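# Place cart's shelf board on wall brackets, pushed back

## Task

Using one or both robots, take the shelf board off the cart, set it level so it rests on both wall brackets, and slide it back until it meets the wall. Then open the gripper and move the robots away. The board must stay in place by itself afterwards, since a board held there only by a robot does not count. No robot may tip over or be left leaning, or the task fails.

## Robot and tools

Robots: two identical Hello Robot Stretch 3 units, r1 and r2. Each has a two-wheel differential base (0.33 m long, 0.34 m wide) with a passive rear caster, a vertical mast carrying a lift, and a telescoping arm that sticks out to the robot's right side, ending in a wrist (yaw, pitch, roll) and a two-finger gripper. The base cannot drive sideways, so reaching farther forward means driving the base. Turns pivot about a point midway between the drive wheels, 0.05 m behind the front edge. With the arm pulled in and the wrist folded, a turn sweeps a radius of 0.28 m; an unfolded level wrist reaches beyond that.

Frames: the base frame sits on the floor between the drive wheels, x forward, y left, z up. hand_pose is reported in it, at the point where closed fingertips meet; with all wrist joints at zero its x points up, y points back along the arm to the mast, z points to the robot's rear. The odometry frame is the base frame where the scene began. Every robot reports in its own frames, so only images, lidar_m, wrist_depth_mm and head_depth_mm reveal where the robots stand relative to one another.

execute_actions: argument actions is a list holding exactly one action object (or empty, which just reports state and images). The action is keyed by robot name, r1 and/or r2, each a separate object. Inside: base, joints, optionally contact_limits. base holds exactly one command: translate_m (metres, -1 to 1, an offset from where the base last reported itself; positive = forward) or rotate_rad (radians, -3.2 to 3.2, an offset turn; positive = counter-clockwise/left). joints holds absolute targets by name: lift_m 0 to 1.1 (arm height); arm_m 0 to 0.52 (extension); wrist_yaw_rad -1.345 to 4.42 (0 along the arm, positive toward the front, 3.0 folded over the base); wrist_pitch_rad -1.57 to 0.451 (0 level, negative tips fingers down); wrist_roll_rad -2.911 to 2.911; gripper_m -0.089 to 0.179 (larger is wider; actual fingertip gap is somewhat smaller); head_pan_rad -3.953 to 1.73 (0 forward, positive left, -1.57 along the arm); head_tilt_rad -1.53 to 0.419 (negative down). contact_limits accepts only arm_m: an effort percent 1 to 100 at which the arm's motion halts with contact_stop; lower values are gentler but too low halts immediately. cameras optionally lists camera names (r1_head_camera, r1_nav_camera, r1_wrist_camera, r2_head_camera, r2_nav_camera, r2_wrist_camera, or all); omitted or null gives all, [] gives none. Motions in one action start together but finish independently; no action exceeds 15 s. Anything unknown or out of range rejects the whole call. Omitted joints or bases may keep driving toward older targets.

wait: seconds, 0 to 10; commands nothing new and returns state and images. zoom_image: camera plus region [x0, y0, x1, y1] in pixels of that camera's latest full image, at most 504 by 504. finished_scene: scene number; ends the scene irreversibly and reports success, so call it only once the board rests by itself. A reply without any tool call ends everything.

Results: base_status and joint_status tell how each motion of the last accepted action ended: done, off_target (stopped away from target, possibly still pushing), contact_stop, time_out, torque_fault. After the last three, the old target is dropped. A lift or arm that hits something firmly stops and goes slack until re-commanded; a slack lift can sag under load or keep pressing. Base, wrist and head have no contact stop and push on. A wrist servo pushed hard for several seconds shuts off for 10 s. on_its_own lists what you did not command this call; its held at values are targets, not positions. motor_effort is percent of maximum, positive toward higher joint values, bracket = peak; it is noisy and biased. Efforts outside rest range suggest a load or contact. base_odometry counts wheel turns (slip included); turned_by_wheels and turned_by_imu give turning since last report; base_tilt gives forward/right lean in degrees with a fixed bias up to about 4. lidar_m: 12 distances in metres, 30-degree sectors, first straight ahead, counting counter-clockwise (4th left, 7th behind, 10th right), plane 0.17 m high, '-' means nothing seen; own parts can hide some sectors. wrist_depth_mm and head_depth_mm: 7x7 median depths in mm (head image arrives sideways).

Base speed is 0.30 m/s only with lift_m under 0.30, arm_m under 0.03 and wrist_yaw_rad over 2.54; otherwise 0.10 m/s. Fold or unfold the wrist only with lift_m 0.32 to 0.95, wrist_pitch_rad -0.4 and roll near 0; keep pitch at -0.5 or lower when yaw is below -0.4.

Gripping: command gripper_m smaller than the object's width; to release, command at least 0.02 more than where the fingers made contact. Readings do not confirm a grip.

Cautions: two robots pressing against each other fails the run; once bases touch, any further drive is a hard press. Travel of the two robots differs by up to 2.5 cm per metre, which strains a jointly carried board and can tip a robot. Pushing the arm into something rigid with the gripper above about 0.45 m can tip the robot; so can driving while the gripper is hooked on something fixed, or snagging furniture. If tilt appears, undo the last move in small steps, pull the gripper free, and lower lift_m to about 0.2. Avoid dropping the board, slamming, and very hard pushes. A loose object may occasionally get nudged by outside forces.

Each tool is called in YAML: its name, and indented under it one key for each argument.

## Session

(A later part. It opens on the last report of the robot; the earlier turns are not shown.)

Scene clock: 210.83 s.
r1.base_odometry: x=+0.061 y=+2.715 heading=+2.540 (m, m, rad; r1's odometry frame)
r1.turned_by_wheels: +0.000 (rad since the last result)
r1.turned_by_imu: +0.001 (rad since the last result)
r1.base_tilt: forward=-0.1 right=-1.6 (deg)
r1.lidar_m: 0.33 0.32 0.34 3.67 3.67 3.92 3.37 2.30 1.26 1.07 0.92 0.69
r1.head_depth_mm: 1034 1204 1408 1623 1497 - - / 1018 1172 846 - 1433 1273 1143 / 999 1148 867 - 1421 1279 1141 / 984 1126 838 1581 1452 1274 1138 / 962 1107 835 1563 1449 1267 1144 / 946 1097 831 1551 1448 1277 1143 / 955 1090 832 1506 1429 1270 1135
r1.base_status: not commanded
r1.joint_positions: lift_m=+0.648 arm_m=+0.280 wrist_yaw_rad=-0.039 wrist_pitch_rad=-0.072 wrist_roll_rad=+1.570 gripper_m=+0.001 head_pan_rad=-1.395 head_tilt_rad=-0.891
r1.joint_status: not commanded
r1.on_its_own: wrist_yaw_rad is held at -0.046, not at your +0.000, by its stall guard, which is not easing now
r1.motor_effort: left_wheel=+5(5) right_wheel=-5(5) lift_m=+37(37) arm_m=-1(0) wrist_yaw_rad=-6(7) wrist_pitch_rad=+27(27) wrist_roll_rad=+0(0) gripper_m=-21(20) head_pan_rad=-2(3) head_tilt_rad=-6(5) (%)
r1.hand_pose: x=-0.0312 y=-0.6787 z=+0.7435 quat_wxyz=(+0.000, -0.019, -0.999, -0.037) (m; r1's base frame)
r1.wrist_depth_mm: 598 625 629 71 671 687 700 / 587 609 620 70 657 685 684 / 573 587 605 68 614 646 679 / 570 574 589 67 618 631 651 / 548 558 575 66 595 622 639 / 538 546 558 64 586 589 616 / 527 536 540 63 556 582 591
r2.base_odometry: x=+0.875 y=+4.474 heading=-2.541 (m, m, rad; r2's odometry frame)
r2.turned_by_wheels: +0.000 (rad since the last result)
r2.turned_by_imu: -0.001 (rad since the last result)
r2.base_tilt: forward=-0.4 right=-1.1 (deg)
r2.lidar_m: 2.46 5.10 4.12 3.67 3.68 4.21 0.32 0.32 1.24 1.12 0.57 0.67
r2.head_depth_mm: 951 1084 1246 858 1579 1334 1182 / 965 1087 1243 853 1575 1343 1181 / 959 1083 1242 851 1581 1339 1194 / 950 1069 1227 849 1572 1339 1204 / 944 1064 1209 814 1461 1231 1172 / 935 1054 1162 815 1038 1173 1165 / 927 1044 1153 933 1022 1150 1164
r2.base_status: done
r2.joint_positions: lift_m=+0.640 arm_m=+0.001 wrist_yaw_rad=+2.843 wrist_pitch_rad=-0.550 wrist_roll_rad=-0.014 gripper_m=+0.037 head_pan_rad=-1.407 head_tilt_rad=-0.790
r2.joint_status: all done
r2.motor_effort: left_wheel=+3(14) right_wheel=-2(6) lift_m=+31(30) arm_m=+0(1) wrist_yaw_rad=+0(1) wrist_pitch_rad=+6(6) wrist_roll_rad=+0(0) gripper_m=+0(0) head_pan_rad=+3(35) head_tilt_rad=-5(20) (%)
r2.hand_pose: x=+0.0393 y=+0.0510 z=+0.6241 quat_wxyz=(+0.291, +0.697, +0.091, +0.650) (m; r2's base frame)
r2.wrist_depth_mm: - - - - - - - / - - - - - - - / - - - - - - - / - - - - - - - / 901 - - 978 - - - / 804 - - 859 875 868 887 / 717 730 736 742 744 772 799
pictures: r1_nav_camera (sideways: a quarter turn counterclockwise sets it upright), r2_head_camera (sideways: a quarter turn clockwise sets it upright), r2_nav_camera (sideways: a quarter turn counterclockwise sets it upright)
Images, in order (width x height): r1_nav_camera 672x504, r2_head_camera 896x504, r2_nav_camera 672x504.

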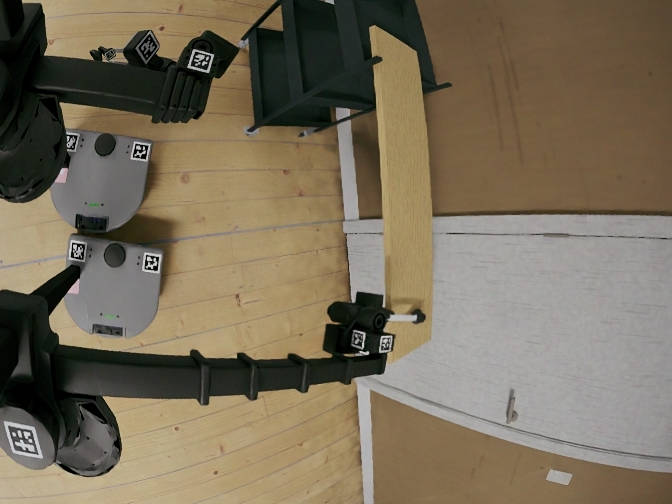

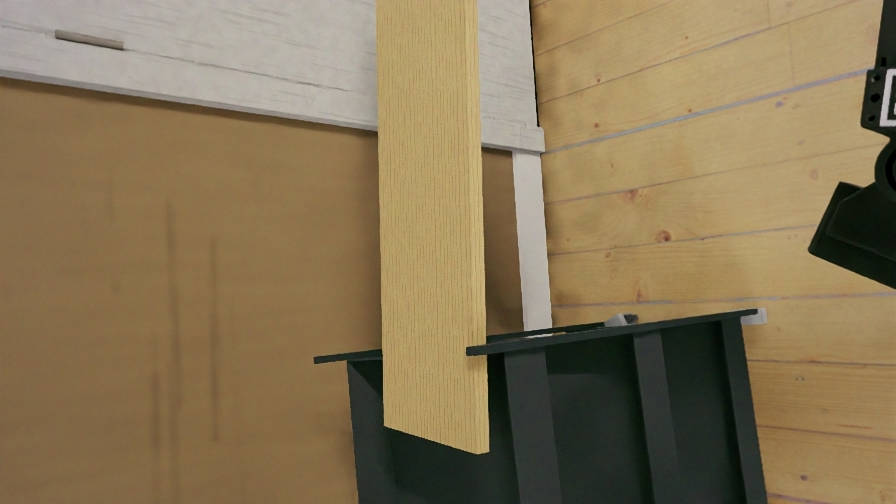

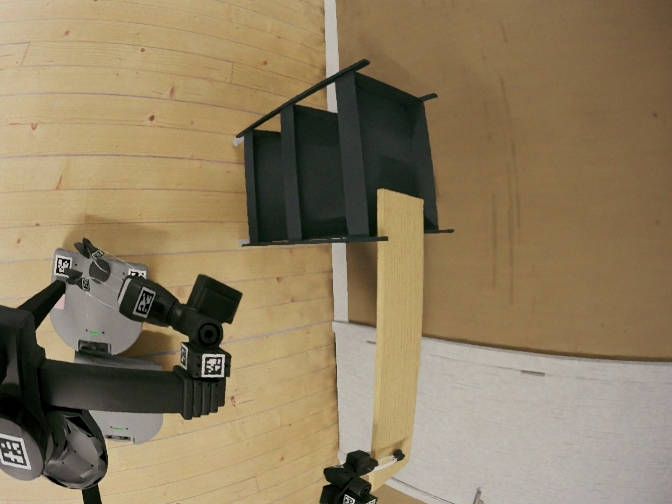

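execute_actions:
  actions:
    - {"r2":{"joints":{"wrist_pitch_rad":-0.4}}}
  cameras: []

execute_actions:
  actions:
    - {"r2":{"joints":{"wrist_yaw_rad":0.0}}}
  cameras: []

execute_actions:
  actions:
    - {"r2":{"base":{"translate_m":0.08},"joints":{"wrist_pitch_rad":0.0,"wrist_roll_rad":1.5708,"gripper_m":0.09,"head_tilt_rad":-0.9}}}
  cameras: ["r2_head_camera","r2_wrist_camera"]

Scene clock: 211.97 s.
r1.base_odometry: x=+0.061 y=+2.715 heading=+2.540 (m, m, rad; r1's odometry frame)
r1.turned_by_wheels: +0.000 (rad since the last result)
r1.turned_by_imu: +0.000 (rad since the last result)
r1.base_tilt: forward=-0.1 right=-1.6 (deg)
r1.lidar_m: 0.33 0.32 0.34 3.68 3.67 3.94 3.37 2.30 1.27 1.08 0.92 0.69
r1.head_depth_mm: 1035 1196 1422 1624 1476 - - / 1017 1169 846 - 1432 1281 1148 / 997 1144 869 - 1427 1281 1136 / 981 1133 841 1564 1446 1276 1139 / 962 1108 837 1550 1440 1266 1141 / 944 1100 836 1557 1440 1282 1142 / 956 1089 830 1509 1430 1274 1142
r1.base_status: not commanded
r1.joint_positions: lift_m=+0.648 arm_m=+0.280 wrist_yaw_rad=-0.039 wrist_pitch_rad=-0.072 wrist_roll_rad=+1.570 gripper_m=+0.001 head_pan_rad=-1.395 head_tilt_rad=-0.891
r1.joint_status: not commanded
r1.on_its_own: wrist_yaw_rad is held at -0.046, not at your +0.000, by its stall guard, which is not easing now
r1.motor_effort: left_wheel=+5(4) right_wheel=-6(6) lift_m=+37(37) arm_m=+0(1) wrist_yaw_rad=-6(7) wrist_pitch_rad=+27(27) wrist_roll_rad=+0(1) gripper_m=-20(20) head_pan_rad=-2(2) head_tilt_rad=-5(5) (%)
r1.hand_pose: x=-0.0312 y=-0.6787 z=+0.7435 quat_wxyz=(+0.000, -0.019, -0.999, -0.037) (m; r1's base frame)
r1.wrist_depth_mm: 609 617 646 71 667 684 707 / 592 606 614 69 640 672 673 / 576 586 595 68 629 636 670 / 568 593 597 67 626 643 650 / 556 557 582 66 605 616 625 / 536 545 571 64 597 604 608 / 520 544 555 63 566 583 593
r2.base_odometry: x=+0.875 y=+4.474 heading=-2.541 (m, m, rad; r2's odometry frame)
r2.turned_by_wheels: +0.000 (rad since the last result)
r2.turned_by_imu: +0.000 (rad since the last result)
r2.base_tilt: forward=-0.4 right=-1.1 (deg)
r2.lidar_m: 2.46 5.08 4.15 3.67 3.67 4.20 0.32 0.32 1.24 1.12 0.57 0.67
r2.head_depth_mm: 950 1088 1252 855 1578 1343 1175 / 963 1087 1238 849 1572 1342 1187 / 960 1085 1243 848 1561 1338 1184 / 951 1072 1230 850 1568 1342 1203 / 943 1065 1214 814 1462 1228 1160 / 936 1051 1158 816 1039 1176 1164 / 929 1046 1148 931 1020 1155 1167
r2.base_status: not commanded
r2.joint_positions: lift_m=+0.640 arm_m=+0.001 wrist_yaw_rad=+2.843 wrist_pitch_rad=-0.421 wrist_roll_rad=-0.014 gripper_m=+0.037 head_pan_rad=-1.407 head_tilt_rad=-0.790
r2.joint_status: all done
r2.motor_effort: left_wheel=+3(3) right_wheel=-2(2) lift_m=+31(31) arm_m=-1(1) wrist_yaw_rad=+0(0) wrist_pitch_rad=+10(10) wrist_roll_rad=+0(0) gripper_m=+0(0) head_pan_rad=+3(3) head_tilt_rad=-4(2) (%)
r2.hand_pose: x=+0.0446 y=+0.0684 z=+0.6520 quat_wxyz=(+0.249, +0.701, +0.045, +0.667) (m; r2's base frame)
r2.wrist_depth_mm: - - - - - - - / - - - - - - - / - - - - - - - / - - - - - - - / - - - - - - - / 892 945 - 965 982 - - / 795 - 781 829 815 857 858
pictures: none
No camera images: the call's "cameras" was empty. Leave "cameras" out to get every camera's image.

Scene clock: 214.40 s.
r1.base_odometry: x=+0.061 y=+2.715 heading=+2.540 (m, m, rad; r1's odometry frame)
r1.turned_by_wheels: +0.000 (rad since the last result)
r1.turned_by_imu: +0.001 (rad since the last result)
r1.base_tilt: forward=-0.1 right=-1.7 (deg)
r1.lidar_m: 0.33 0.32 0.34 3.67 3.68 3.92 3.36 2.29 1.26 1.07 0.92 0.69
r1.head_depth_mm: 1035 1205 1417 1630 1501 - - / 1019 1171 844 - 1437 1277 1139 / 999 1151 869 - 1412 1288 1147 / 983 1127 840 1594 1444 1278 1145 / 965 1107 839 1559 1436 1274 1136 / 950 1103 833 1539 1454 1277 1140 / 957 1088 834 1515 1440 1268 1125
r1.base_status: not commanded
r1.joint_positions: lift_m=+0.648 arm_m=+0.280 wrist_yaw_rad=-0.039 wrist_pitch_rad=-0.072 wrist_roll_rad=+1.570 gripper_m=+0.001 head_pan_rad=-1.395 head_tilt_rad=-0.891
r1.joint_status: not commanded
r1.on_its_own: wrist_yaw_rad is held at -0.046, not at your +0.000, by its stall guard, which is not easing now
r1.motor_effort: left_wheel=+4(4) right_wheel=-5(5) lift_m=+37(37) arm_m=+0(1) wrist_yaw_rad=-6(7) wrist_pitch_rad=+28(27) wrist_roll_rad=+0(1) gripper_m=-20(20) head_pan_rad=-2(2) head_tilt_rad=-5(5) (%)
r1.hand_pose: x=-0.0312 y=-0.6787 z=+0.7435 quat_wxyz=(+0.000, -0.019, -0.999, -0.037) (m; r1's base frame)
r1.wrist_depth_mm: 618 623 641 71 673 690 699 / 600 608 623 69 643 666 680 / 581 596 602 68 637 652 673 / 572 572 586 67 621 634 626 / 559 565 575 66 594 611 623 / 535 542 558 64 601 605 615 / 522 536 547 63 564 573 595
r2.base_odometry: x=+0.875 y=+4.474 heading=-2.541 (m, m, rad; r2's odometry frame)
r2.turned_by_wheels: +0.000 (rad since the last result)
r2.turned_by_imu: +0.001 (rad since the last result)
r2.base_tilt: forward=-0.5 right=-1.1 (deg)
r2.lidar_m: 2.47 5.09 4.14 3.64 3.68 4.22 0.32 0.32 1.24 1.12 0.57 0.67
r2.head_depth_mm: 948 1085 1243 851 1567 1341 1176 / 966 1082 1246 849 1563 1344 1188 / 961 1080 1244 849 1564 1389 - / 952 1073 1222 852 1585 1338 1165 / 943 1067 1207 814 1461 1229 1167 / 937 1055 1153 812 1043 1179 1169 / 927 1045 1154 932 1014 1157 1161
r2.base_status: not commanded
r2.joint_positions: lift_m=+0.640 arm_m=+0.001 wrist_yaw_rad=+0.003 wrist_pitch_rad=-0.420 wrist_roll_rad=-0.014 gripper_m=+0.037 head_pan_rad=-1.407 head_tilt_rad=-0.790
r2.joint_status: all done
r2.motor_effort: left_wheel=+2(3) right_wheel=-2(2) lift_m=+30(30) arm_m=-1(1) wrist_yaw_rad=-2(2) wrist_pitch_rad=+10(10) wrist_roll_rad=+0(0) gripper_m=+0(0) head_pan_rad=+3(3) head_tilt_rad=-3(3) (%)
r2.hand_pose: x=-0.0209 y=-0.3699 z=+0.6521 quat_wxyz=(+0.697, +0.150, -0.686, -0.146) (m; r2's base frame)
r2.wrist_depth_mm: 269 515 764 795 827 866 435 / 285 785 820 872 898 957 - / 803 664 895 943 - - - / 627 607 985 - - - - / 521 525 - - - - - / 404 430 - 963 991 - - / 649 659 798 823 815 851 865
pictures: none
No camera images: the call's "cameras" was empty. Leave "cameras" out to get every camera's image.

Scene clock: 216.73 s.
r1.base_odometry: x=+0.061 y=+2.715 heading=+2.540 (m, m, rad; r1's odometry frame)
r1.turned_by_wheels: +0.000 (rad since the last result)
r1.turned_by_imu: +0.001 (rad since the last result)
r1.base_tilt: forward=-0.2 right=-1.7 (deg)
r1.lidar_m: 0.40 0.40 4.31 3.67 3.66 3.96 3.36 2.30 1.27 1.07 0.92 0.69
r1.head_depth_mm: 1031 1193 1406 1617 1490 - - / 1015 1177 846 - 1430 1277 1148 / 995 1151 871 - 1426 1281 1146 / 984 1129 840 1565 1446 1276 1141 / 966 1105 835 1553 1438 1281 1141 / 956 1104 834 1563 1438 1269 1140 / 953 1084 834 1511 1441 1274 1135
r1.base_status: not commanded
r1.joint_positions: lift_m=+0.648 arm_m=+0.280 wrist_yaw_rad=-0.039 wrist_pitch_rad=-0.072 wrist_roll_rad=+1.570 gripper_m=+0.001 head_pan_rad=-1.395 head_tilt_rad=-0.891
r1.joint_status: not commanded
r1.on_its_own: wrist_yaw_rad is held at -0.046, not at your +0.000, by its stall guard, which is not easing now
r1.motor_effort: left_wheel=+4(5) right_wheel=-4(5) lift_m=+37(37) arm_m=-1(1) wrist_yaw_rad=-6(6) wrist_pitch_rad=+27(27) wrist_roll_rad=+0(1) gripper_m=-20(20) head_pan_rad=-3(3) head_tilt_rad=-5(5) (%)
r1.hand_pose: x=-0.0312 y=-0.6787 z=+0.7435 quat_wxyz=(+0.000, -0.019, -0.999, -0.037) (m; r1's base frame)
r1.wrist_depth_mm: 612 626 649 71 669 692 710 / 602 604 621 69 650 660 681 / 587 582 596 68 629 645 664 / 564 567 592 67 616 634 643 / 549 560 584 65 603 620 644 / 535 547 561 64 594 599 611 / 526 534 541 63 557 578 582
r2.base_odometry: x=+0.809 y=+4.429 heading=-2.541 (m, m, rad; r2's odometry frame)
r2.turned_by_wheels: +0.000 (rad since the last result)
r2.turned_by_imu: +0.001 (rad since the last result)
r2.base_tilt: forward=-0.4 right=-1.1 (deg)
r2.lidar_m: 2.43 5.01 4.14 3.67 3.69 4.29 0.39 0.40 1.22 0.55 0.56 0.64
r2.head_depth_mm: 981 1126 881 1605 1476 1282 - / 980 1124 883 1595 1469 1307 - / 970 1115 880 1590 1463 1307 - / 966 1097 879 1528 1449 1278 1133 / 954 1090 871 775 1058 1239 1126 / 945 1088 985 838 1059 1219 1126 / 939 1073 980 858 1041 1219 1127
r2.base_status: done
r2.joint_positions: lift_m=+0.640 arm_m=+0.001 wrist_yaw_rad=+0.002 wrist_pitch_rad=-0.023 wrist_roll_rad=+1.570 gripper_m=+0.090 head_pan_rad=-1.407 head_tilt_rad=-0.889
r2.joint_status: all done
r2.motor_effort: left_wheel=+3(9) right_wheel=-2(2) lift_m=+31(30) arm_m=-1(1) wrist_yaw_rad=-2(2) wrist_pitch_rad=+11(13) wrist_roll_rad=+1(2) gripper_m=+1(88) head_pan_rad=+3(4) head_tilt_rad=-4(11) (%)
r2.hand_pose: x=-0.0208 y=-0.4014 z=+0.7483 quat_wxyz=(+0.001, +0.001, -1.000, -0.012) (m; r2's base frame)
r2.wrist_depth_mm: 827 849 869 875 912 915 867 / 824 843 858 857 872 902 854 / 837 847 865 891 907 924 854 / 821 856 850 870 899 914 861 / 827 828 842 860 872 905 839 / 826 816 824 577 853 885 742 / 812 813 827 323 326 472 340
pictures: r2_head_camera (sideways: a quarter turn clockwise sets it upright), r2_wrist_camera
Images, in order (width x height): r2_head_camera 896x504, r2_wrist_camera 644x364.

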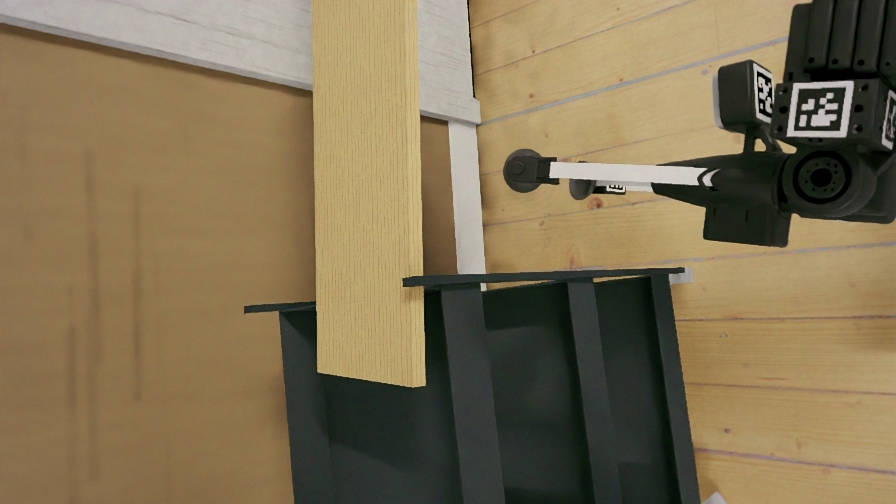

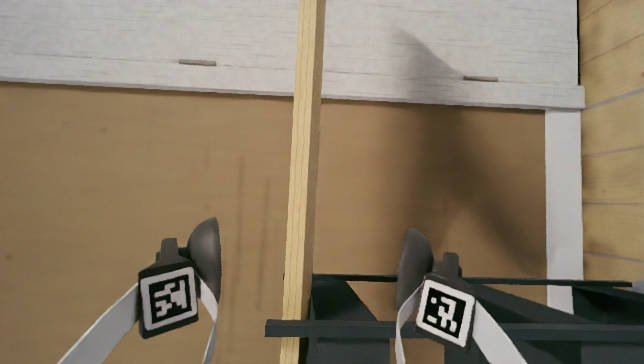

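execute_actions:
  actions:
    - {"r2":{"joints":{"lift_m":0.652,"arm_m":0.24}}}
  cameras: ["r2_head_camera","r2_wrist_camera"]

Scene clock: 219.93 s.
r1.base_odometry: x=+0.061 y=+2.715 heading=+2.540 (m, m, rad; r1's odometry frame)
r1.turned_by_wheels: +0.000 (rad since the last result)
r1.turned_by_imu: +0.001 (rad since the last result)
r1.base_tilt: forward=-0.2 right=-1.7 (deg)
r1.lidar_m: 0.40 0.40 4.31 3.66 3.68 3.95 3.37 2.30 1.27 1.08 0.92 0.69
r1.head_depth_mm: 1033 1195 1401 1633 1494 - - / 1015 1173 847 - 1430 1284 1146 / 996 1147 871 - 1428 1281 1148 / 983 1126 838 1566 1451 1283 1137 / 965 1103 833 1553 1439 1265 1144 / 948 1101 832 1529 1444 1274 1141 / 957 1087 830 1503 1435 1279 1137
r1.base_status: not commanded
r1.joint_positions: lift_m=+0.648 arm_m=+0.280 wrist_yaw_rad=-0.039 wrist_pitch_rad=-0.072 wrist_roll_rad=+1.570 gripper_m=+0.001 head_pan_rad=-1.395 head_tilt_rad=-0.891
r1.joint_status: not commanded
r1.on_its_own: wrist_yaw_rad is held at -0.046, not at your +0.000, by its stall guard, which is not easing now
r1.motor_effort: left_wheel=+5(4) right_wheel=-6(5) lift_m=+37(37) arm_m=+0(1) wrist_yaw_rad=-6(7) wrist_pitch_rad=+27(27) wrist_roll_rad=+0(0) gripper_m=-20(20) head_pan_rad=-2(3) head_tilt_rad=-5(5) (%)
r1.hand_pose: x=-0.0312 y=-0.6787 z=+0.7435 quat_wxyz=(+0.000, -0.019, -0.999, -0.037) (m; r1's base frame)
r1.wrist_depth_mm: 600 629 635 71 665 687 729 / 597 606 620 69 644 672 677 / 580 585 603 68 629 646 662 / 567 573 591 67 618 630 655 / 548 559 574 66 600 618 634 / 539 554 566 64 593 598 616 / 524 541 545 63 554 580 589
r2.base_odometry: x=+0.809 y=+4.429 heading=-2.541 (m, m, rad; r2's odometry frame)
r2.turned_by_wheels: +0.000 (rad since the last result)
r2.turned_by_imu: +0.001 (rad since the last result)
r2.base_tilt: forward=-0.4 right=-1.0 (deg)
r2.lidar_m: 2.44 5.00 4.15 3.67 3.70 4.28 0.39 0.40 1.22 0.55 0.56 0.64
r2.head_depth_mm: 981 1116 881 1585 1468 - - / 975 1130 880 1516 1399 1281 1130 / 968 1114 1053 762 1409 1275 1129 / 958 1109 878 1522 1437 1250 1135 / 952 1096 875 774 1058 1240 1132 / 950 1081 989 839 1062 1234 1132 / 936 1075 986 859 1041 1209 1125
r2.base_status: not commanded
r2.joint_positions: lift_m=+0.652 arm_m=+0.240 wrist_yaw_rad=+0.001 wrist_pitch_rad=-0.022 wrist_roll_rad=+1.570 gripper_m=+0.090 head_pan_rad=-1.407 head_tilt_rad=-0.889
r2.joint_status: all done
r2.motor_effort: left_wheel=+3(3) right_wheel=-2(2) lift_m=+30(30) arm_m=+3(1) wrist_yaw_rad=-2(1) wrist_pitch_rad=+10(11) wrist_roll_rad=+0(0) gripper_m=+1(1) head_pan_rad=+3(3) head_tilt_rad=-4(4) (%)
r2.hand_pose: x=-0.0210 y=-0.6403 z=+0.7607 quat_wxyz=(+0.001, +0.001, -1.000, -0.011) (m; r2's base frame)
r2.wrist_depth_mm: 609 614 634 106 659 652 677 / 615 632 626 105 643 652 664 / 619 630 643 105 659 662 682 / 613 623 625 104 651 653 671 / 602 608 620 104 640 651 662 / 604 606 615 103 632 645 663 / 593 598 611 102 620 647 656
pictures: r2_head_camera (sideways: a quarter turn clockwise sets it upright), r2_wrist_camera
Images, in order (width x height): r2_head_camera 896x504, r2_wrist_camera 644x364.

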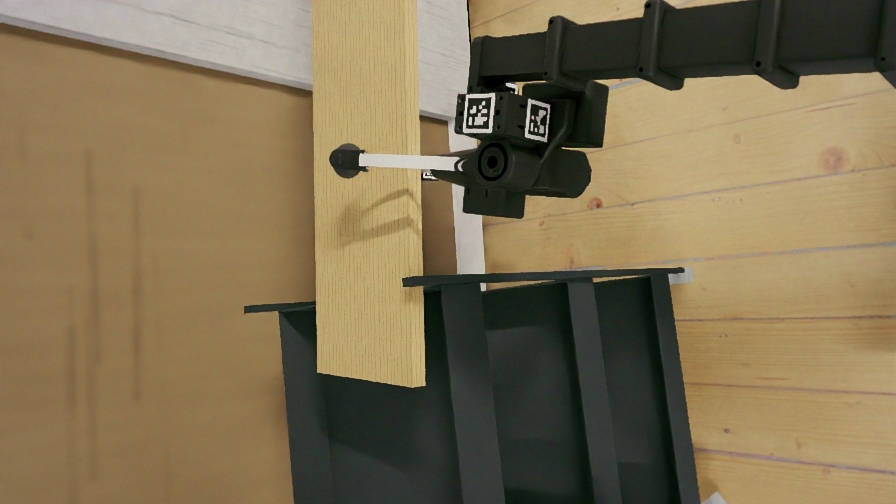

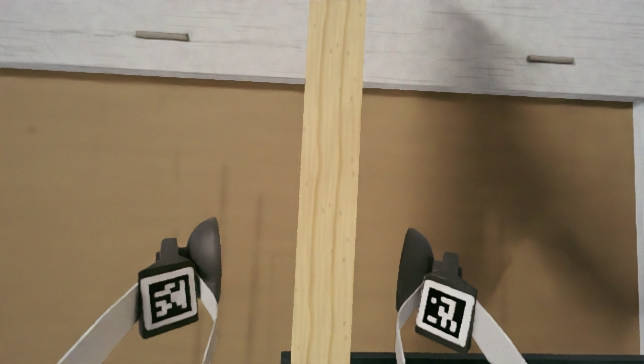

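execute_actions:
  actions:
    - {"r2":{"joints":{"arm_m":0.26}}}
  cameras: []

execute_actions:
  actions:
    - {"r2":{"joints":{"gripper_m":-0.02}}}
  cameras: ["r2_head_camera","r2_wrist_camera"]

Scene clock: 221.10 s.
r1.base_odometry: x=+0.061 y=+2.715 heading=+2.540 (m, m, rad; r1's odometry frame)
r1.turned_by_wheels: +0.000 (rad since the last result)
r1.turned_by_imu: +0.000 (rad since the last result)
r1.base_tilt: forward=-0.2 right=-1.6 (deg)
r1.lidar_m: 0.40 0.40 4.29 3.67 3.66 3.94 3.37 2.30 1.27 1.07 0.92 0.69
r1.head_depth_mm: 1037 1201 1411 1642 1491 - - / 1013 1166 846 - 1432 1288 1151 / 1001 1150 870 - 1428 1281 1141 / 987 1128 840 1574 1458 1278 1137 / 971 1104 837 1550 1453 1268 1132 / 955 1102 834 1543 1457 1271 1135 / 957 1084 829 1514 1437 1278 1133
r1.base_status: not commanded
r1.joint_positions: lift_m=+0.648 arm_m=+0.280 wrist_yaw_rad=-0.039 wrist_pitch_rad=-0.072 wrist_roll_rad=+1.570 gripper_m=+0.001 head_pan_rad=-1.395 head_tilt_rad=-0.891
r1.joint_status: not commanded
r1.on_its_own: wrist_yaw_rad is held at -0.046, not at your +0.000, by its stall guard, which is not easing now
r1.motor_effort: left_wheel=+4(4) right_wheel=-5(5) lift_m=+37(37) arm_m=+0(0) wrist_yaw_rad=-5(6) wrist_pitch_rad=+27(27) wrist_roll_rad=+0(0) gripper_m=-20(20) head_pan_rad=-3(2) head_tilt_rad=-5(5) (%)
r1.hand_pose: x=-0.0312 y=-0.6787 z=+0.7435 quat_wxyz=(+0.000, -0.019, -0.999, -0.037) (m; r1's base frame)
r1.wrist_depth_mm: 601 614 634 71 677 669 703 / 592 601 621 69 651 669 709 / 579 589 607 68 641 656 662 / 559 577 600 67 616 628 640 / 542 561 584 66 595 625 630 / 537 541 566 64 586 601 614 / 521 540 544 63 561 577 591
r2.base_odometry: x=+0.809 y=+4.429 heading=-2.541 (m, m, rad; r2's odometry frame)
r2.turned_by_wheels: +0.000 (rad since the last result)
r2.turned_by_imu: +0.000 (rad since the last result)
r2.base_tilt: forward=-0.5 right=-1.0 (deg)
r2.lidar_m: 2.43 4.99 4.16 3.68 3.68 4.28 0.39 0.40 1.22 0.55 0.56 0.64
r2.head_depth_mm: 981 1119 883 1562 1468 - - / 976 1132 878 765 1418 1280 1127 / 969 1117 877 761 1444 1280 1128 / 966 1107 874 1531 1422 1258 1123 / 952 1093 875 774 1064 1231 1135 / 946 1085 982 836 1064 1234 1133 / 941 1075 985 860 1032 1212 1128
r2.base_status: not commanded
r2.joint_positions: lift_m=+0.652 arm_m=+0.260 wrist_yaw_rad=+0.001 wrist_pitch_rad=-0.022 wrist_roll_rad=+1.570 gripper_m=+0.090 head_pan_rad=-1.407 head_tilt_rad=-0.889
r2.joint_status: all done
r2.motor_effort: left_wheel=+3(3) right_wheel=-2(2) lift_m=+30(31) arm_m=+3(5) wrist_yaw_rad=-1(1) wrist_pitch_rad=+11(10) wrist_roll_rad=+0(0) gripper_m=+1(1) head_pan_rad=+3(3) head_tilt_rad=-3(4) (%)
r2.hand_pose: x=-0.0210 y=-0.6603 z=+0.7607 quat_wxyz=(+0.001, +0.001, -1.000, -0.011) (m; r2's base frame)
r2.wrist_depth_mm: 587 598 624 86 628 644 655 / 600 603 613 85 616 625 638 / 593 608 616 85 634 644 653 / 590 602 611 84 634 640 648 / 587 595 616 84 629 636 650 / 579 579 591 84 608 633 639 / 577 584 589 83 609 625 629
pictures: none
No camera images: the call's "cameras" was empty. Leave "cameras" out to get every camera's image.

Scene clock: 222.70 s.
r1.base_odometry: x=+0.061 y=+2.715 heading=+2.540 (m, m, rad; r1's odometry frame)
r1.turned_by_wheels: +0.000 (rad since the last result)
r1.turned_by_imu: +0.000 (rad since the last result)
r1.base_tilt: forward=-0.2 right=-1.6 (deg)
r1.lidar_m: 0.40 0.40 4.28 3.65 3.66 3.95 3.36 2.30 1.27 1.07 0.92 0.69
r1.head_depth_mm: 1030 1195 1415 1622 1494 - - / 1012 1166 849 - 1432 1288 1138 / 1002 1147 859 1533 1422 1276 1146 / 978 1128 839 1575 1464 1265 1143 / 965 1104 841 1559 1441 1282 1135 / 948 1104 838 1548 1440 1270 1141 / 956 1094 832 1516 1428 1280 1137
r1.base_status: not commanded
r1.joint_positions: lift_m=+0.648 arm_m=+0.280 wrist_yaw_rad=-0.039 wrist_pitch_rad=-0.075 wrist_roll_rad=+1.570 gripper_m=+0.001 head_pan_rad=-1.395 head_tilt_rad=-0.891
r1.joint_status: not commanded
r1.on_its_own: wrist_yaw_rad is held at -0.046, not at your +0.000, by its stall guard, which is not easing now
r1.motor_effort: left_wheel=+4(4) right_wheel=-5(5) lift_m=+37(37) arm_m=+0(1) wrist_yaw_rad=-6(7) wrist_pitch_rad=+28(31) wrist_roll_rad=+0(0) gripper_m=-21(21) head_pan_rad=-3(4) head_tilt_rad=-5(5) (%)
r1.hand_pose: x=-0.0312 y=-0.6785 z=+0.7428 quat_wxyz=(+0.000, -0.019, -0.999, -0.038) (m; r1's base frame)
r1.wrist_depth_mm: 600 627 631 71 667 692 710 / 588 603 614 70 655 668 674 / 580 599 603 68 642 633 667 / 568 570 586 67 619 626 647 / 549 556 566 66 596 620 635 / 536 542 549 64 588 605 613 / 528 526 539 63 556 573 585
r2.base_odometry: x=+0.809 y=+4.429 heading=-2.541 (m, m, rad; r2's odometry frame)
r2.turned_by_wheels: +0.000 (rad since the last result)
r2.turned_by_imu: +0.000 (rad since the last result)
r2.base_tilt: forward=-0.5 right=-1.0 (deg)
r2.lidar_m: 2.43 5.03 4.15 3.69 3.69 4.28 0.39 0.40 1.22 0.55 0.56 0.64
r2.head_depth_mm: 979 1119 885 1558 1466 - - / 983 1128 883 764 1408 1282 1132 / 969 1120 878 763 1439 1280 1134 / 959 1104 876 1528 1439 1254 1132 / 954 1090 874 775 1062 1234 1134 / 947 1080 981 836 1060 1235 1135 / 937 1069 976 861 1038 1209 1129
r2.base_status: not commanded
r2.joint_positions: lift_m=+0.652 arm_m=+0.260 wrist_yaw_rad=+0.001 wrist_pitch_rad=-0.036 wrist_roll_rad=+1.570 gripper_m=-0.019 head_pan_rad=-1.407 head_tilt_rad=-0.889
r2.joint_status: all done
r2.motor_effort: left_wheel=+3(3) right_wheel=-1(2) lift_m=+30(30) arm_m=+2(3) wrist_yaw_rad=+0(1) wrist_pitch_rad=+18(18) wrist_roll_rad=+1(0) gripper_m=-22(100) head_pan_rad=+3(4) head_tilt_rad=-4(4) (%)
r2.hand_pose: x=-0.0210 y=-0.6599 z=+0.7570 quat_wxyz=(+0.001, +0.001, -1.000, -0.018) (m; r2's base frame)
r2.wrist_depth_mm: 587 594 609 86 627 649 661 / 597 593 620 85 623 626 650 / 589 599 613 85 641 656 683 / 585 602 611 84 633 642 665 / 578 596 598 84 633 642 658 / 573 589 595 84 625 638 649 / 575 576 590 83 609 635 645
pictures: r2_head_camera (sideways: a quarter turn clockwise sets it upright), r2_wrist_camera
Images, in order (width x height): r2_head_camera 896x504, r2_wrist_camera 644x364.

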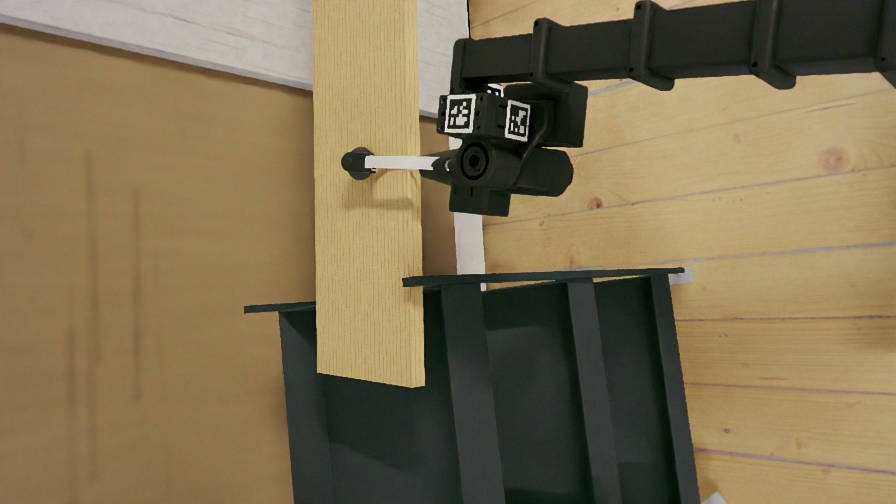

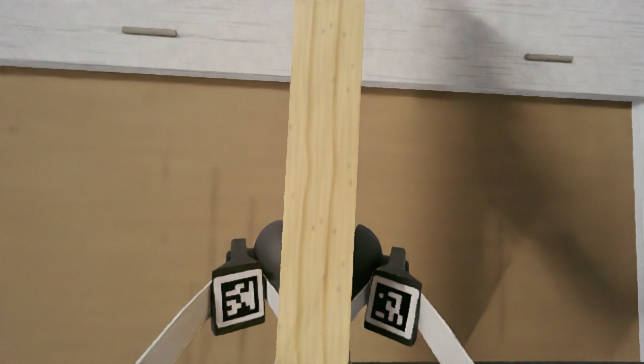

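execute_actions:
  actions:
    - {"r1":{"joints":{"lift_m":0.70,"head_pan_rad":-0.9,"head_tilt_rad":-0.6}},"r2":{"joints":{"lift_m":0.704}}}
  cameras: ["r1_head_camera","r1_nav_camera"]

Scene clock: 228.27 s.
r1.base_odometry: x=+0.061 y=+2.715 heading=+2.540 (m, m, rad; r1's odometry frame)
r1.turned_by_wheels: +0.000 (rad since the last result)
r1.turned_by_imu: +0.001 (rad since the last result)
r1.base_tilt: forward=-0.1 right=-1.6 (deg)
r1.lidar_m: 0.40 0.40 4.32 3.66 3.68 3.94 3.37 2.30 1.27 1.07 0.92 0.69
r1.head_depth_mm: 898 965 1049 1154 724 1429 1279 / 919 1000 1095 1215 753 1472 1284 / 944 1029 1133 1242 778 1513 1275 / 971 1071 1170 1274 812 1514 1276 / 1002 1103 1221 1092 754 1405 1283 / 1029 1139 1256 1082 549 1076 1205 / 1068 1178 1323 1136 538 472 1229
r1.base_status: not commanded
r1.joint_positions: lift_m=+0.700 arm_m=+0.280 wrist_yaw_rad=-0.041 wrist_pitch_rad=-0.103 wrist_roll_rad=+1.568 gripper_m=+0.001 head_pan_rad=-0.907 head_tilt_rad=-0.606
r1.joint_status: all done
r1.on_its_own: wrist_yaw_rad is held at -0.046, not at your +0.000, by its stall guard, which is not easing now; wrist_pitch_rad is at rest, and its effort (+39) is outside its rest range (-20 to +32)
r1.motor_effort: left_wheel=+2(4) right_wheel=-2(5) lift_m=+39(40) arm_m=+1(0) wrist_yaw_rad=-5(6) wrist_pitch_rad=+39(39) wrist_roll_rad=+0(1) gripper_m=-23(23) head_pan_rad=+4(39) head_tilt_rad=+4(30) (%)
r1.hand_pose: x=-0.0316 y=-0.6772 z=+0.7877 quat_wxyz=(+0.000, -0.020, -0.998, -0.052) (m; r1's base frame)
r1.wrist_depth_mm: 601 614 627 72 688 709 729 / 578 599 620 70 656 691 715 / 569 585 600 69 634 662 688 / 550 572 587 68 631 644 675 / 536 549 572 66 608 621 648 / 521 550 554 65 - 602 624 / 519 537 556 64 570 597 598
r2.base_odometry: x=+0.809 y=+4.429 heading=-2.541 (m, m, rad; r2's odometry frame)
r2.turned_by_wheels: +0.000 (rad since the last result)
r2.turned_by_imu: +0.001 (rad since the last result)
r2.base_tilt: forward=-0.4 right=-1.1 (deg)
r2.lidar_m: 2.43 5.01 4.13 3.69 3.69 4.32 0.39 0.40 1.22 0.55 0.56 0.64
r2.head_depth_mm: 981 1118 834 1507 - - - / 976 1119 834 - 1440 1280 1123 / 969 1116 841 1496 1445 1275 1127 / 962 1102 842 1523 1425 1249 1127 / 954 1092 847 800 1057 1232 1126 / 951 1085 985 855 1057 1232 1137 / 934 1078 978 857 1034 1214 1134
r2.base_status: not commanded
r2.joint_positions: lift_m=+0.704 arm_m=+0.260 wrist_yaw_rad=-0.001 wrist_pitch_rad=-0.106 wrist_roll_rad=+1.567 gripper_m=-0.019 head_pan_rad=-1.407 head_tilt_rad=-0.890
r2.joint_status: all done
r2.on_its_own: wrist_pitch_rad is at rest, and its effort (+52) is outside its rest range (-20 to +32)
r2.motor_effort: left_wheel=+1(3) right_wheel=+1(2) lift_m=+38(41) arm_m=-2(2) wrist_yaw_rad=+0(2) wrist_pitch_rad=+52(53) wrist_roll_rad=+2(2) gripper_m=-25(26) head_pan_rad=+3(4) head_tilt_rad=-3(5) (%)
r2.hand_pose: x=-0.0217 y=-0.6574 z=+0.7910 quat_wxyz=(+0.002, -0.001, -0.999, -0.053) (m; r2's base frame)
r2.wrist_depth_mm: 554 578 606 87 658 681 722 / 564 588 598 86 644 670 713 / 566 586 616 86 663 683 725 / 564 584 597 86 658 690 726 / 554 584 589 85 653 676 705 / 554 569 591 84 651 673 694 / 542 561 583 84 627 659 698
pictures: r1_head_camera (sideways: a quarter turn clockwise sets it upright), r1_nav_camera (sideways: a quarter turn counterclockwise sets it upright)
Images, in order (width x height): r1_head_camera 896x504, r1_nav_camera 672x504.

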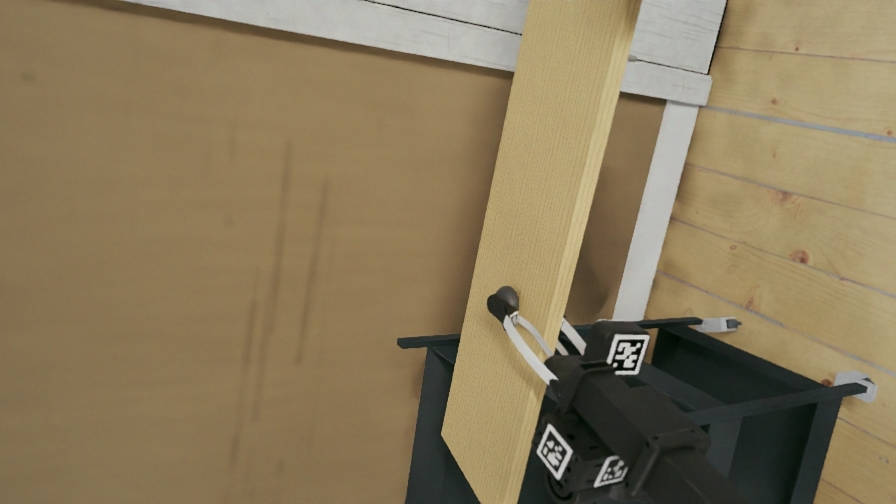

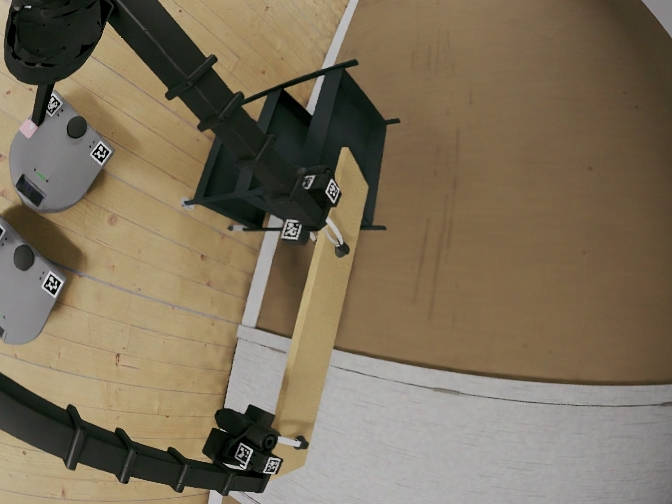

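execute_actions:
  actions:
    - {"r1":{"joints":{"lift_m":0.80}},"r2":{"joints":{"lift_m":0.804}}}
  cameras: []

execute_actions:
  actions:
    - {"r1":{"base":{"rotate_rad":0.2},"joints":{"arm_m":0.32}},"r2":{"base":{"rotate_rad":0.2},"joints":{"arm_m":0.22}}}
  cameras: ["r1_head_camera","r1_nav_camera"]

Scene clock: 230.77 s.
r1.base_odometry: x=+0.061 y=+2.715 heading=+2.540 (m, m, rad; r1's odometry frame)
r1.turned_by_wheels: +0.000 (rad since the last result)
r1.turned_by_imu: +0.001 (rad since the last result)
r1.base_tilt: forward=-0.2 right=-1.6 (deg)
r1.lidar_m: 0.40 0.40 4.30 3.68 3.66 3.95 3.36 2.30 1.27 1.07 0.92 0.69
r1.head_depth_mm: 897 965 1050 1077 1291 1436 1285 / 920 1002 1100 775 1358 1472 1283 / 950 1029 1136 767 1415 1515 1279 / 971 1067 1175 759 1482 1497 1271 / 1004 1100 1217 741 1481 1412 1283 / 1033 1136 1271 731 1115 1122 1204 / 1071 1180 1317 489 435 1110 1228
r1.base_status: not commanded
r1.joint_positions: lift_m=+0.800 arm_m=+0.280 wrist_yaw_rad=-0.041 wrist_pitch_rad=-0.103 wrist_roll_rad=+1.568 gripper_m=+0.001 head_pan_rad=-0.907 head_tilt_rad=-0.606
r1.joint_status: all done
r1.on_its_own: wrist_yaw_rad is held at -0.046, not at your +0.000, by its stall guard, which is not easing now; wrist_pitch_rad is at rest, and its effort (+39) is outside its rest range (-20 to +32)
r1.motor_effort: left_wheel=+2(2) right_wheel=-3(3) lift_m=+39(40) arm_m=+0(1) wrist_yaw_rad=-5(5) wrist_pitch_rad=+39(39) wrist_roll_rad=+1(1) gripper_m=-23(23) head_pan_rad=+4(4) head_tilt_rad=+4(4) (%)
r1.hand_pose: x=-0.0316 y=-0.6772 z=+0.8877 quat_wxyz=(+0.000, -0.020, -0.998, -0.052) (m; r1's base frame)
r1.wrist_depth_mm: 609 620 644 72 689 703 750 / 585 602 614 71 673 689 728 / 578 589 603 69 646 668 691 / 556 562 582 68 641 641 658 / 539 551 577 67 610 629 661 / 527 541 554 65 - 610 632 / 519 530 545 64 574 587 614
r2.base_odometry: x=+0.809 y=+4.429 heading=-2.541 (m, m, rad; r2's odometry frame)
r2.turned_by_wheels: +0.000 (rad since the last result)
r2.turned_by_imu: +0.001 (rad since the last result)
r2.base_tilt: forward=-0.4 right=-1.0 (deg)
r2.lidar_m: 2.43 4.99 4.15 3.68 3.69 4.28 0.39 0.40 1.22 0.55 0.55 0.64
r2.head_depth_mm: 976 1088 720 - 1460 1257 1135 / 980 1103 688 1625 1469 1281 1133 / 974 1100 690 1595 1464 1281 1131 / 959 1077 733 1528 1442 1256 1134 / 952 1070 737 858 1060 1229 1131 / 949 1078 958 857 1058 1231 1129 / 938 1076 977 855 1032 1214 1125
r2.base_status: not commanded
r2.joint_positions: lift_m=+0.804 arm_m=+0.260 wrist_yaw_rad=-0.001 wrist_pitch_rad=-0.108 wrist_roll_rad=+1.567 gripper_m=-0.019 head_pan_rad=-1.407 head_tilt_rad=-0.890
r2.joint_status: all done
r2.on_its_own: wrist_pitch_rad is at rest, and its effort (+53) is outside its rest range (-20 to +32)
r2.motor_effort: left_wheel=+0(1) right_wheel=+1(1) lift_m=+39(37) arm_m=-2(2) wrist_yaw_rad=+1(1) wrist_pitch_rad=+53(54) wrist_roll_rad=+2(2) gripper_m=-25(25) head_pan_rad=+4(4) head_tilt_rad=-4(4) (%)
r2.hand_pose: x=-0.0218 y=-0.6573 z=+0.8905 quat_wxyz=(+0.002, -0.001, -0.999, -0.054) (m; r2's base frame)
r2.wrist_depth_mm: 555 582 605 87 654 693 721 / 563 581 607 86 651 680 703 / 566 587 615 86 662 701 731 / 556 579 598 85 657 692 715 / 558 585 600 85 643 686 711 / 546 570 585 84 656 669 700 / 550 565 586 84 618 663 690
pictures: none
No camera images: the call's "cameras" was empty. Leave "cameras" out to get every camera's image.

Scene clock: 232.13 s.
r1.base_odometry: x=+0.061 y=+2.715 heading=+2.741 (m, m, rad; r1's odometry frame)
r1.turned_by_wheels: +0.200 (rad since the last result)
r1.turned_by_imu: +0.202 (rad since the last result)
r1.base_tilt: forward=-0.2 right=-1.6 (deg)
r1.lidar_m: 0.40 0.37 3.90 3.67 3.74 3.58 3.36 1.71 1.15 1.07 0.69 0.73
r1.head_depth_mm: 930 998 1094 772 1321 1439 1279 / 970 1051 1140 766 1413 1478 1286 / 1023 1105 1211 801 1524 1508 1283 / 1070 1171 1293 842 1264 1400 1275 / 1128 1234 1385 749 910 1110 1216 / 1192 1309 1450 516 1168 1258 1254 / 1263 1402 1572 525 454 1359 1274
r1.base_status: done
r1.joint_positions: lift_m=+0.800 arm_m=+0.320 wrist_yaw_rad=-0.028 wrist_pitch_rad=-0.103 wrist_roll_rad=+1.563 gripper_m=+0.001 head_pan_rad=-0.907 head_tilt_rad=-0.606
r1.joint_status: all done
r1.on_its_own: wrist_yaw_rad is held at -0.046, not at your +0.000, by its stall guard, which is not easing now; wrist_yaw_rad is at rest, and its effort (-16) is outside its rest range (-12 to +12); wrist_pitch_rad is at rest, and its effort (+39) is outside its rest range (-20 to +32)
r1.motor_effort: left_wheel=+9(10) right_wheel=-11(12) lift_m=+40(39) arm_m=+4(4) wrist_yaw_rad=-16(16) wrist_pitch_rad=+39(39) wrist_roll_rad=+3(3) gripper_m=-25(25) head_pan_rad=+5(5) head_tilt_rad=+4(4) (%)
r1.hand_pose: x=-0.0285 y=-0.7168 z=+0.8877 quat_wxyz=(+0.003, -0.014, -0.999, -0.052) (m; r1's base frame)
r1.wrist_depth_mm: 471 482 497 70 540 559 573 / 470 486 491 69 536 557 576 / 464 483 496 68 536 564 586 / 484 495 503 67 551 566 594 / 480 490 503 66 543 557 598 / 492 518 523 65 - 596 612 / 504 517 537 64 573 600 623
r2.base_odometry: x=+0.809 y=+4.429 heading=-2.341 (m, m, rad; r2's odometry frame)
r2.turned_by_wheels: +0.199 (rad since the last result)
r2.turned_by_imu: +0.196 (rad since the last result)
r2.base_tilt: forward=-0.4 right=-1.0 (deg)
r2.lidar_m: 4.10 5.21 3.84 3.68 3.82 0.49 0.39 1.56 1.15 0.55 0.57 1.55
r2.head_depth_mm: 939 1069 704 - 1467 1282 1127 / 944 1082 706 - 1474 1278 1137 / 953 1095 707 864 1404 1285 1140 / 966 1110 712 883 1083 1227 1133 / 978 1122 680 880 1090 1252 1130 / 983 1140 761 885 1085 1249 1129 / 997 1156 984 877 1086 1247 1126
r2.base_status: done
r2.joint_positions: lift_m=+0.804 arm_m=+0.220 wrist_yaw_rad=-0.022 wrist_pitch_rad=-0.110 wrist_roll_rad=+1.566 gripper_m=-0.019 head_pan_rad=-1.407 head_tilt_rad=-0.890
r2.joint_status: all done
r2.on_its_own: wrist_yaw_rad is at rest, and its effort (+20) is outside its rest range (-12 to +12); wrist_pitch_rad is at rest, and its effort (+54) is outside its rest range (-20 to +32)
r2.motor_effort: left_wheel=-12(16) right_wheel=+12(14) lift_m=+39(39) arm_m=-4(2) wrist_yaw_rad=+20(19) wrist_pitch_rad=+54(54) wrist_roll_rad=+2(2) gripper_m=-25(25) head_pan_rad=+4(3) head_tilt_rad=-4(4) (%)
r2.hand_pose: x=-0.0269 y=-0.6173 z=+0.8901 quat_wxyz=(+0.002, -0.011, -0.998, -0.055) (m; r2's base frame)
r2.wrist_depth_mm: 549 573 583 88 631 661 700 / 560 577 598 87 659 680 708 / 567 582 618 87 655 688 717 / 578 594 621 86 674 698 729 / 578 606 630 85 449 711 488 / 596 618 643 85 457 308 264 / 605 625 665 84 463 341 238
pictures: r1_head_camera (sideways: a quarter turn clockwise sets it upright), r1_nav_camera (sideways: a quarter turn counterclockwise sets it upright)
Images, in order (width x height): r1_head_camera 896x504, r1_nav_camera 672x504.

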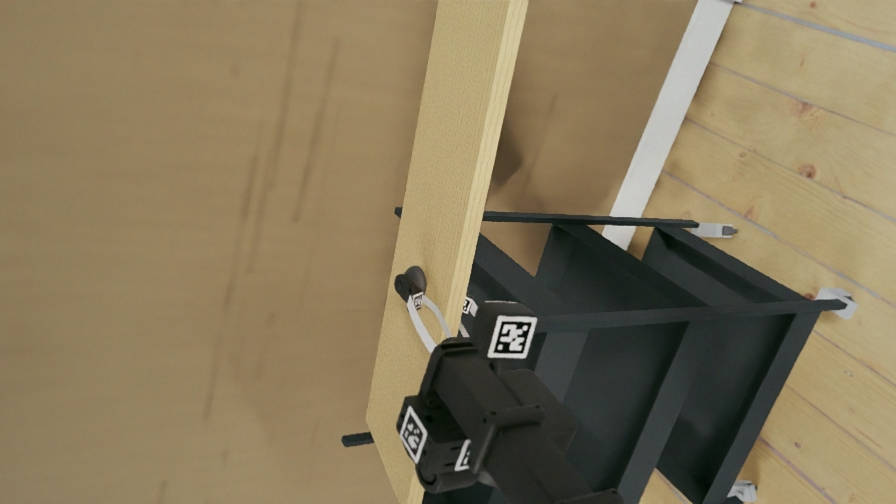

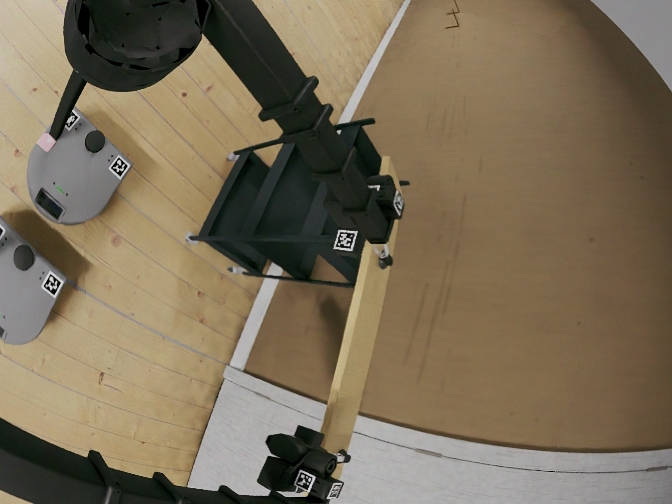

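execute_actions:
  actions:
    - {"r1":{"base":{"translate_m":0.5}},"r2":{"base":{"translate_m":0.5},"joints":{"head_pan_rad":-0.7,"head_tilt_rad":-0.2}}}
  cameras: ["r2_head_camera","r1_head_camera"]

Scene clock: 239.00 s.
r1.base_odometry: x=-0.399 y=+2.910 heading=+2.741 (m, m, rad; r1's odometry frame)
r1.turned_by_wheels: +0.000 (rad since the last result)
r1.turned_by_imu: +0.001 (rad since the last result)
r1.base_tilt: forward=-0.2 right=-1.7 (deg)
r1.lidar_m: 0.40 0.38 3.93 3.69 3.77 4.11 3.86 1.61 1.13 0.51 0.51 1.40
r1.head_depth_mm: 895 959 1046 779 878 761 891 / 934 1008 1105 771 904 783 911 / 981 1061 1165 763 903 975 952 / 1027 1132 1241 802 876 999 1102 / 1079 1192 1321 751 1607 1468 1257 / 1148 1267 1420 655 1724 1508 1285 / 1211 1359 1523 494 458 1503 1281
r1.base_status: done
r1.joint_positions: lift_m=+0.800 arm_m=+0.320 wrist_yaw_rad=+0.023 wrist_pitch_rad=-0.103 wrist_roll_rad=+1.568 gripper_m=+0.001 head_pan_rad=-0.907 head_tilt_rad=-0.606
r1.joint_status: not commanded
r1.on_its_own: wrist_pitch_rad is at rest, and its effort (+39) is outside its rest range (-20 to +32)
r1.motor_effort: left_wheel=+8(13) right_wheel=-10(11) lift_m=+39(39) arm_m=+4(3) wrist_yaw_rad=-21(25) wrist_pitch_rad=+39(39) wrist_roll_rad=+1(2) gripper_m=-25(24) head_pan_rad=+5(5) head_tilt_rad=+4(4) (%)
r1.hand_pose: x=-0.0156 y=-0.7169 z=+0.8878 quat_wxyz=(+0.003, +0.011, -0.999, -0.052) (m; r1's base frame)
r1.wrist_depth_mm: 435 451 457 72 502 525 533 / 437 447 465 71 502 526 549 / 446 458 477 69 512 524 553 / 453 473 481 68 524 538 561 / 463 473 492 67 533 310 252 / 466 483 492 65 - 318 257 / 471 495 503 64 552 316 261
r2.base_odometry: x=+0.461 y=+4.070 heading=-2.342 (m, m, rad; r2's odometry frame)
r2.turned_by_wheels: +0.000 (rad since the last result)
r2.turned_by_imu: +0.001 (rad since the last result)
r2.base_tilt: forward=-0.5 right=-1.0 (deg)
r2.lidar_m: 4.04 4.64 3.84 3.68 3.82 4.51 0.39 1.55 0.55 0.52 1.13 1.54
r2.head_depth_mm: 1078 1106 1135 1166 1202 1237 1269 / 1176 1210 1238 1281 1313 1364 1398 / 1285 1326 1362 1408 1459 1517 1562 / 1417 1465 1517 1573 1626 1704 1702 / 1593 1650 1705 1777 1849 1955 1804 / 1808 1879 1962 2050 2170 2229 1820 / 2104 2194 2300 2427 2585 2501 1822
r2.base_status: done
r2.joint_positions: lift_m=+0.804 arm_m=+0.220 wrist_yaw_rad=-0.016 wrist_pitch_rad=-0.111 wrist_roll_rad=+1.566 gripper_m=-0.019 head_pan_rad=-0.707 head_tilt_rad=-0.211
r2.joint_status: all done
r2.on_its_own: wrist_yaw_rad is at rest, and its effort (+14) is outside its rest range (-12 to +12); wrist_pitch_rad is at rest, and its effort (+55) is outside its rest range (-20 to +32)
r2.motor_effort: left_wheel=-10(11) right_wheel=+10(16) lift_m=+38(39) arm_m=-3(4) wrist_yaw_rad=+14(19) wrist_pitch_rad=+55(55) wrist_roll_rad=+2(2) gripper_m=-25(25) head_pan_rad=+3(31) head_tilt_rad=+4(28) (%)
r2.hand_pose: x=-0.0254 y=-0.6172 z=+0.8897 quat_wxyz=(+0.002, -0.008, -0.998, -0.056) (m; r2's base frame)
r2.wrist_depth_mm: 550 560 586 94 619 353 253 / 556 572 589 93 622 354 252 / 563 575 601 91 646 346 252 / 573 587 613 89 646 389 261 / 578 600 628 87 669 724 739 / 590 607 629 86 698 726 755 / 602 614 652 85 711 751 771
pictures: r1_head_camera (sideways: a quarter turn clockwise sets it upright), r2_head_camera (sideways: a quarter turn clockwise sets it upright)
Images, in order (width x height): r1_head_camera 896x504, r2_head_camera 896x504.

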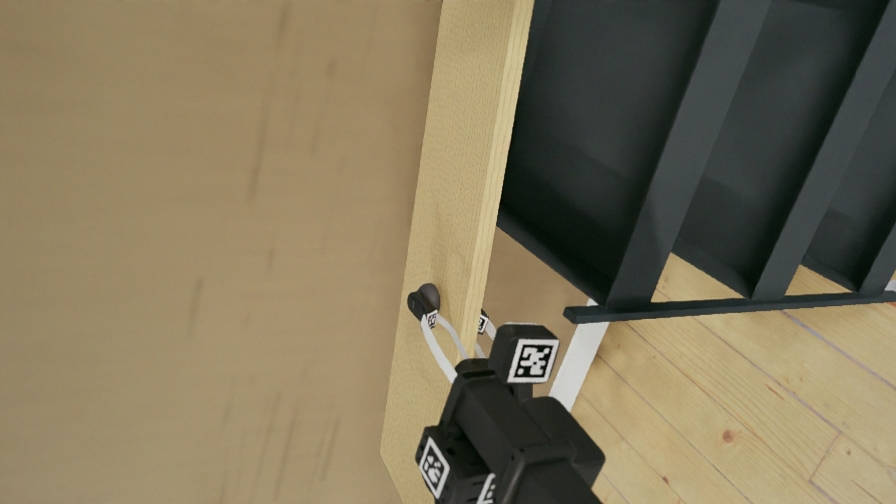

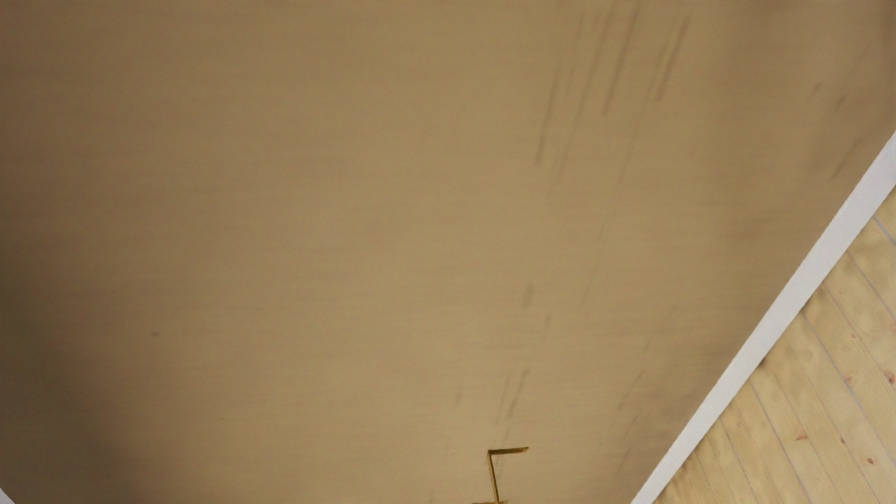

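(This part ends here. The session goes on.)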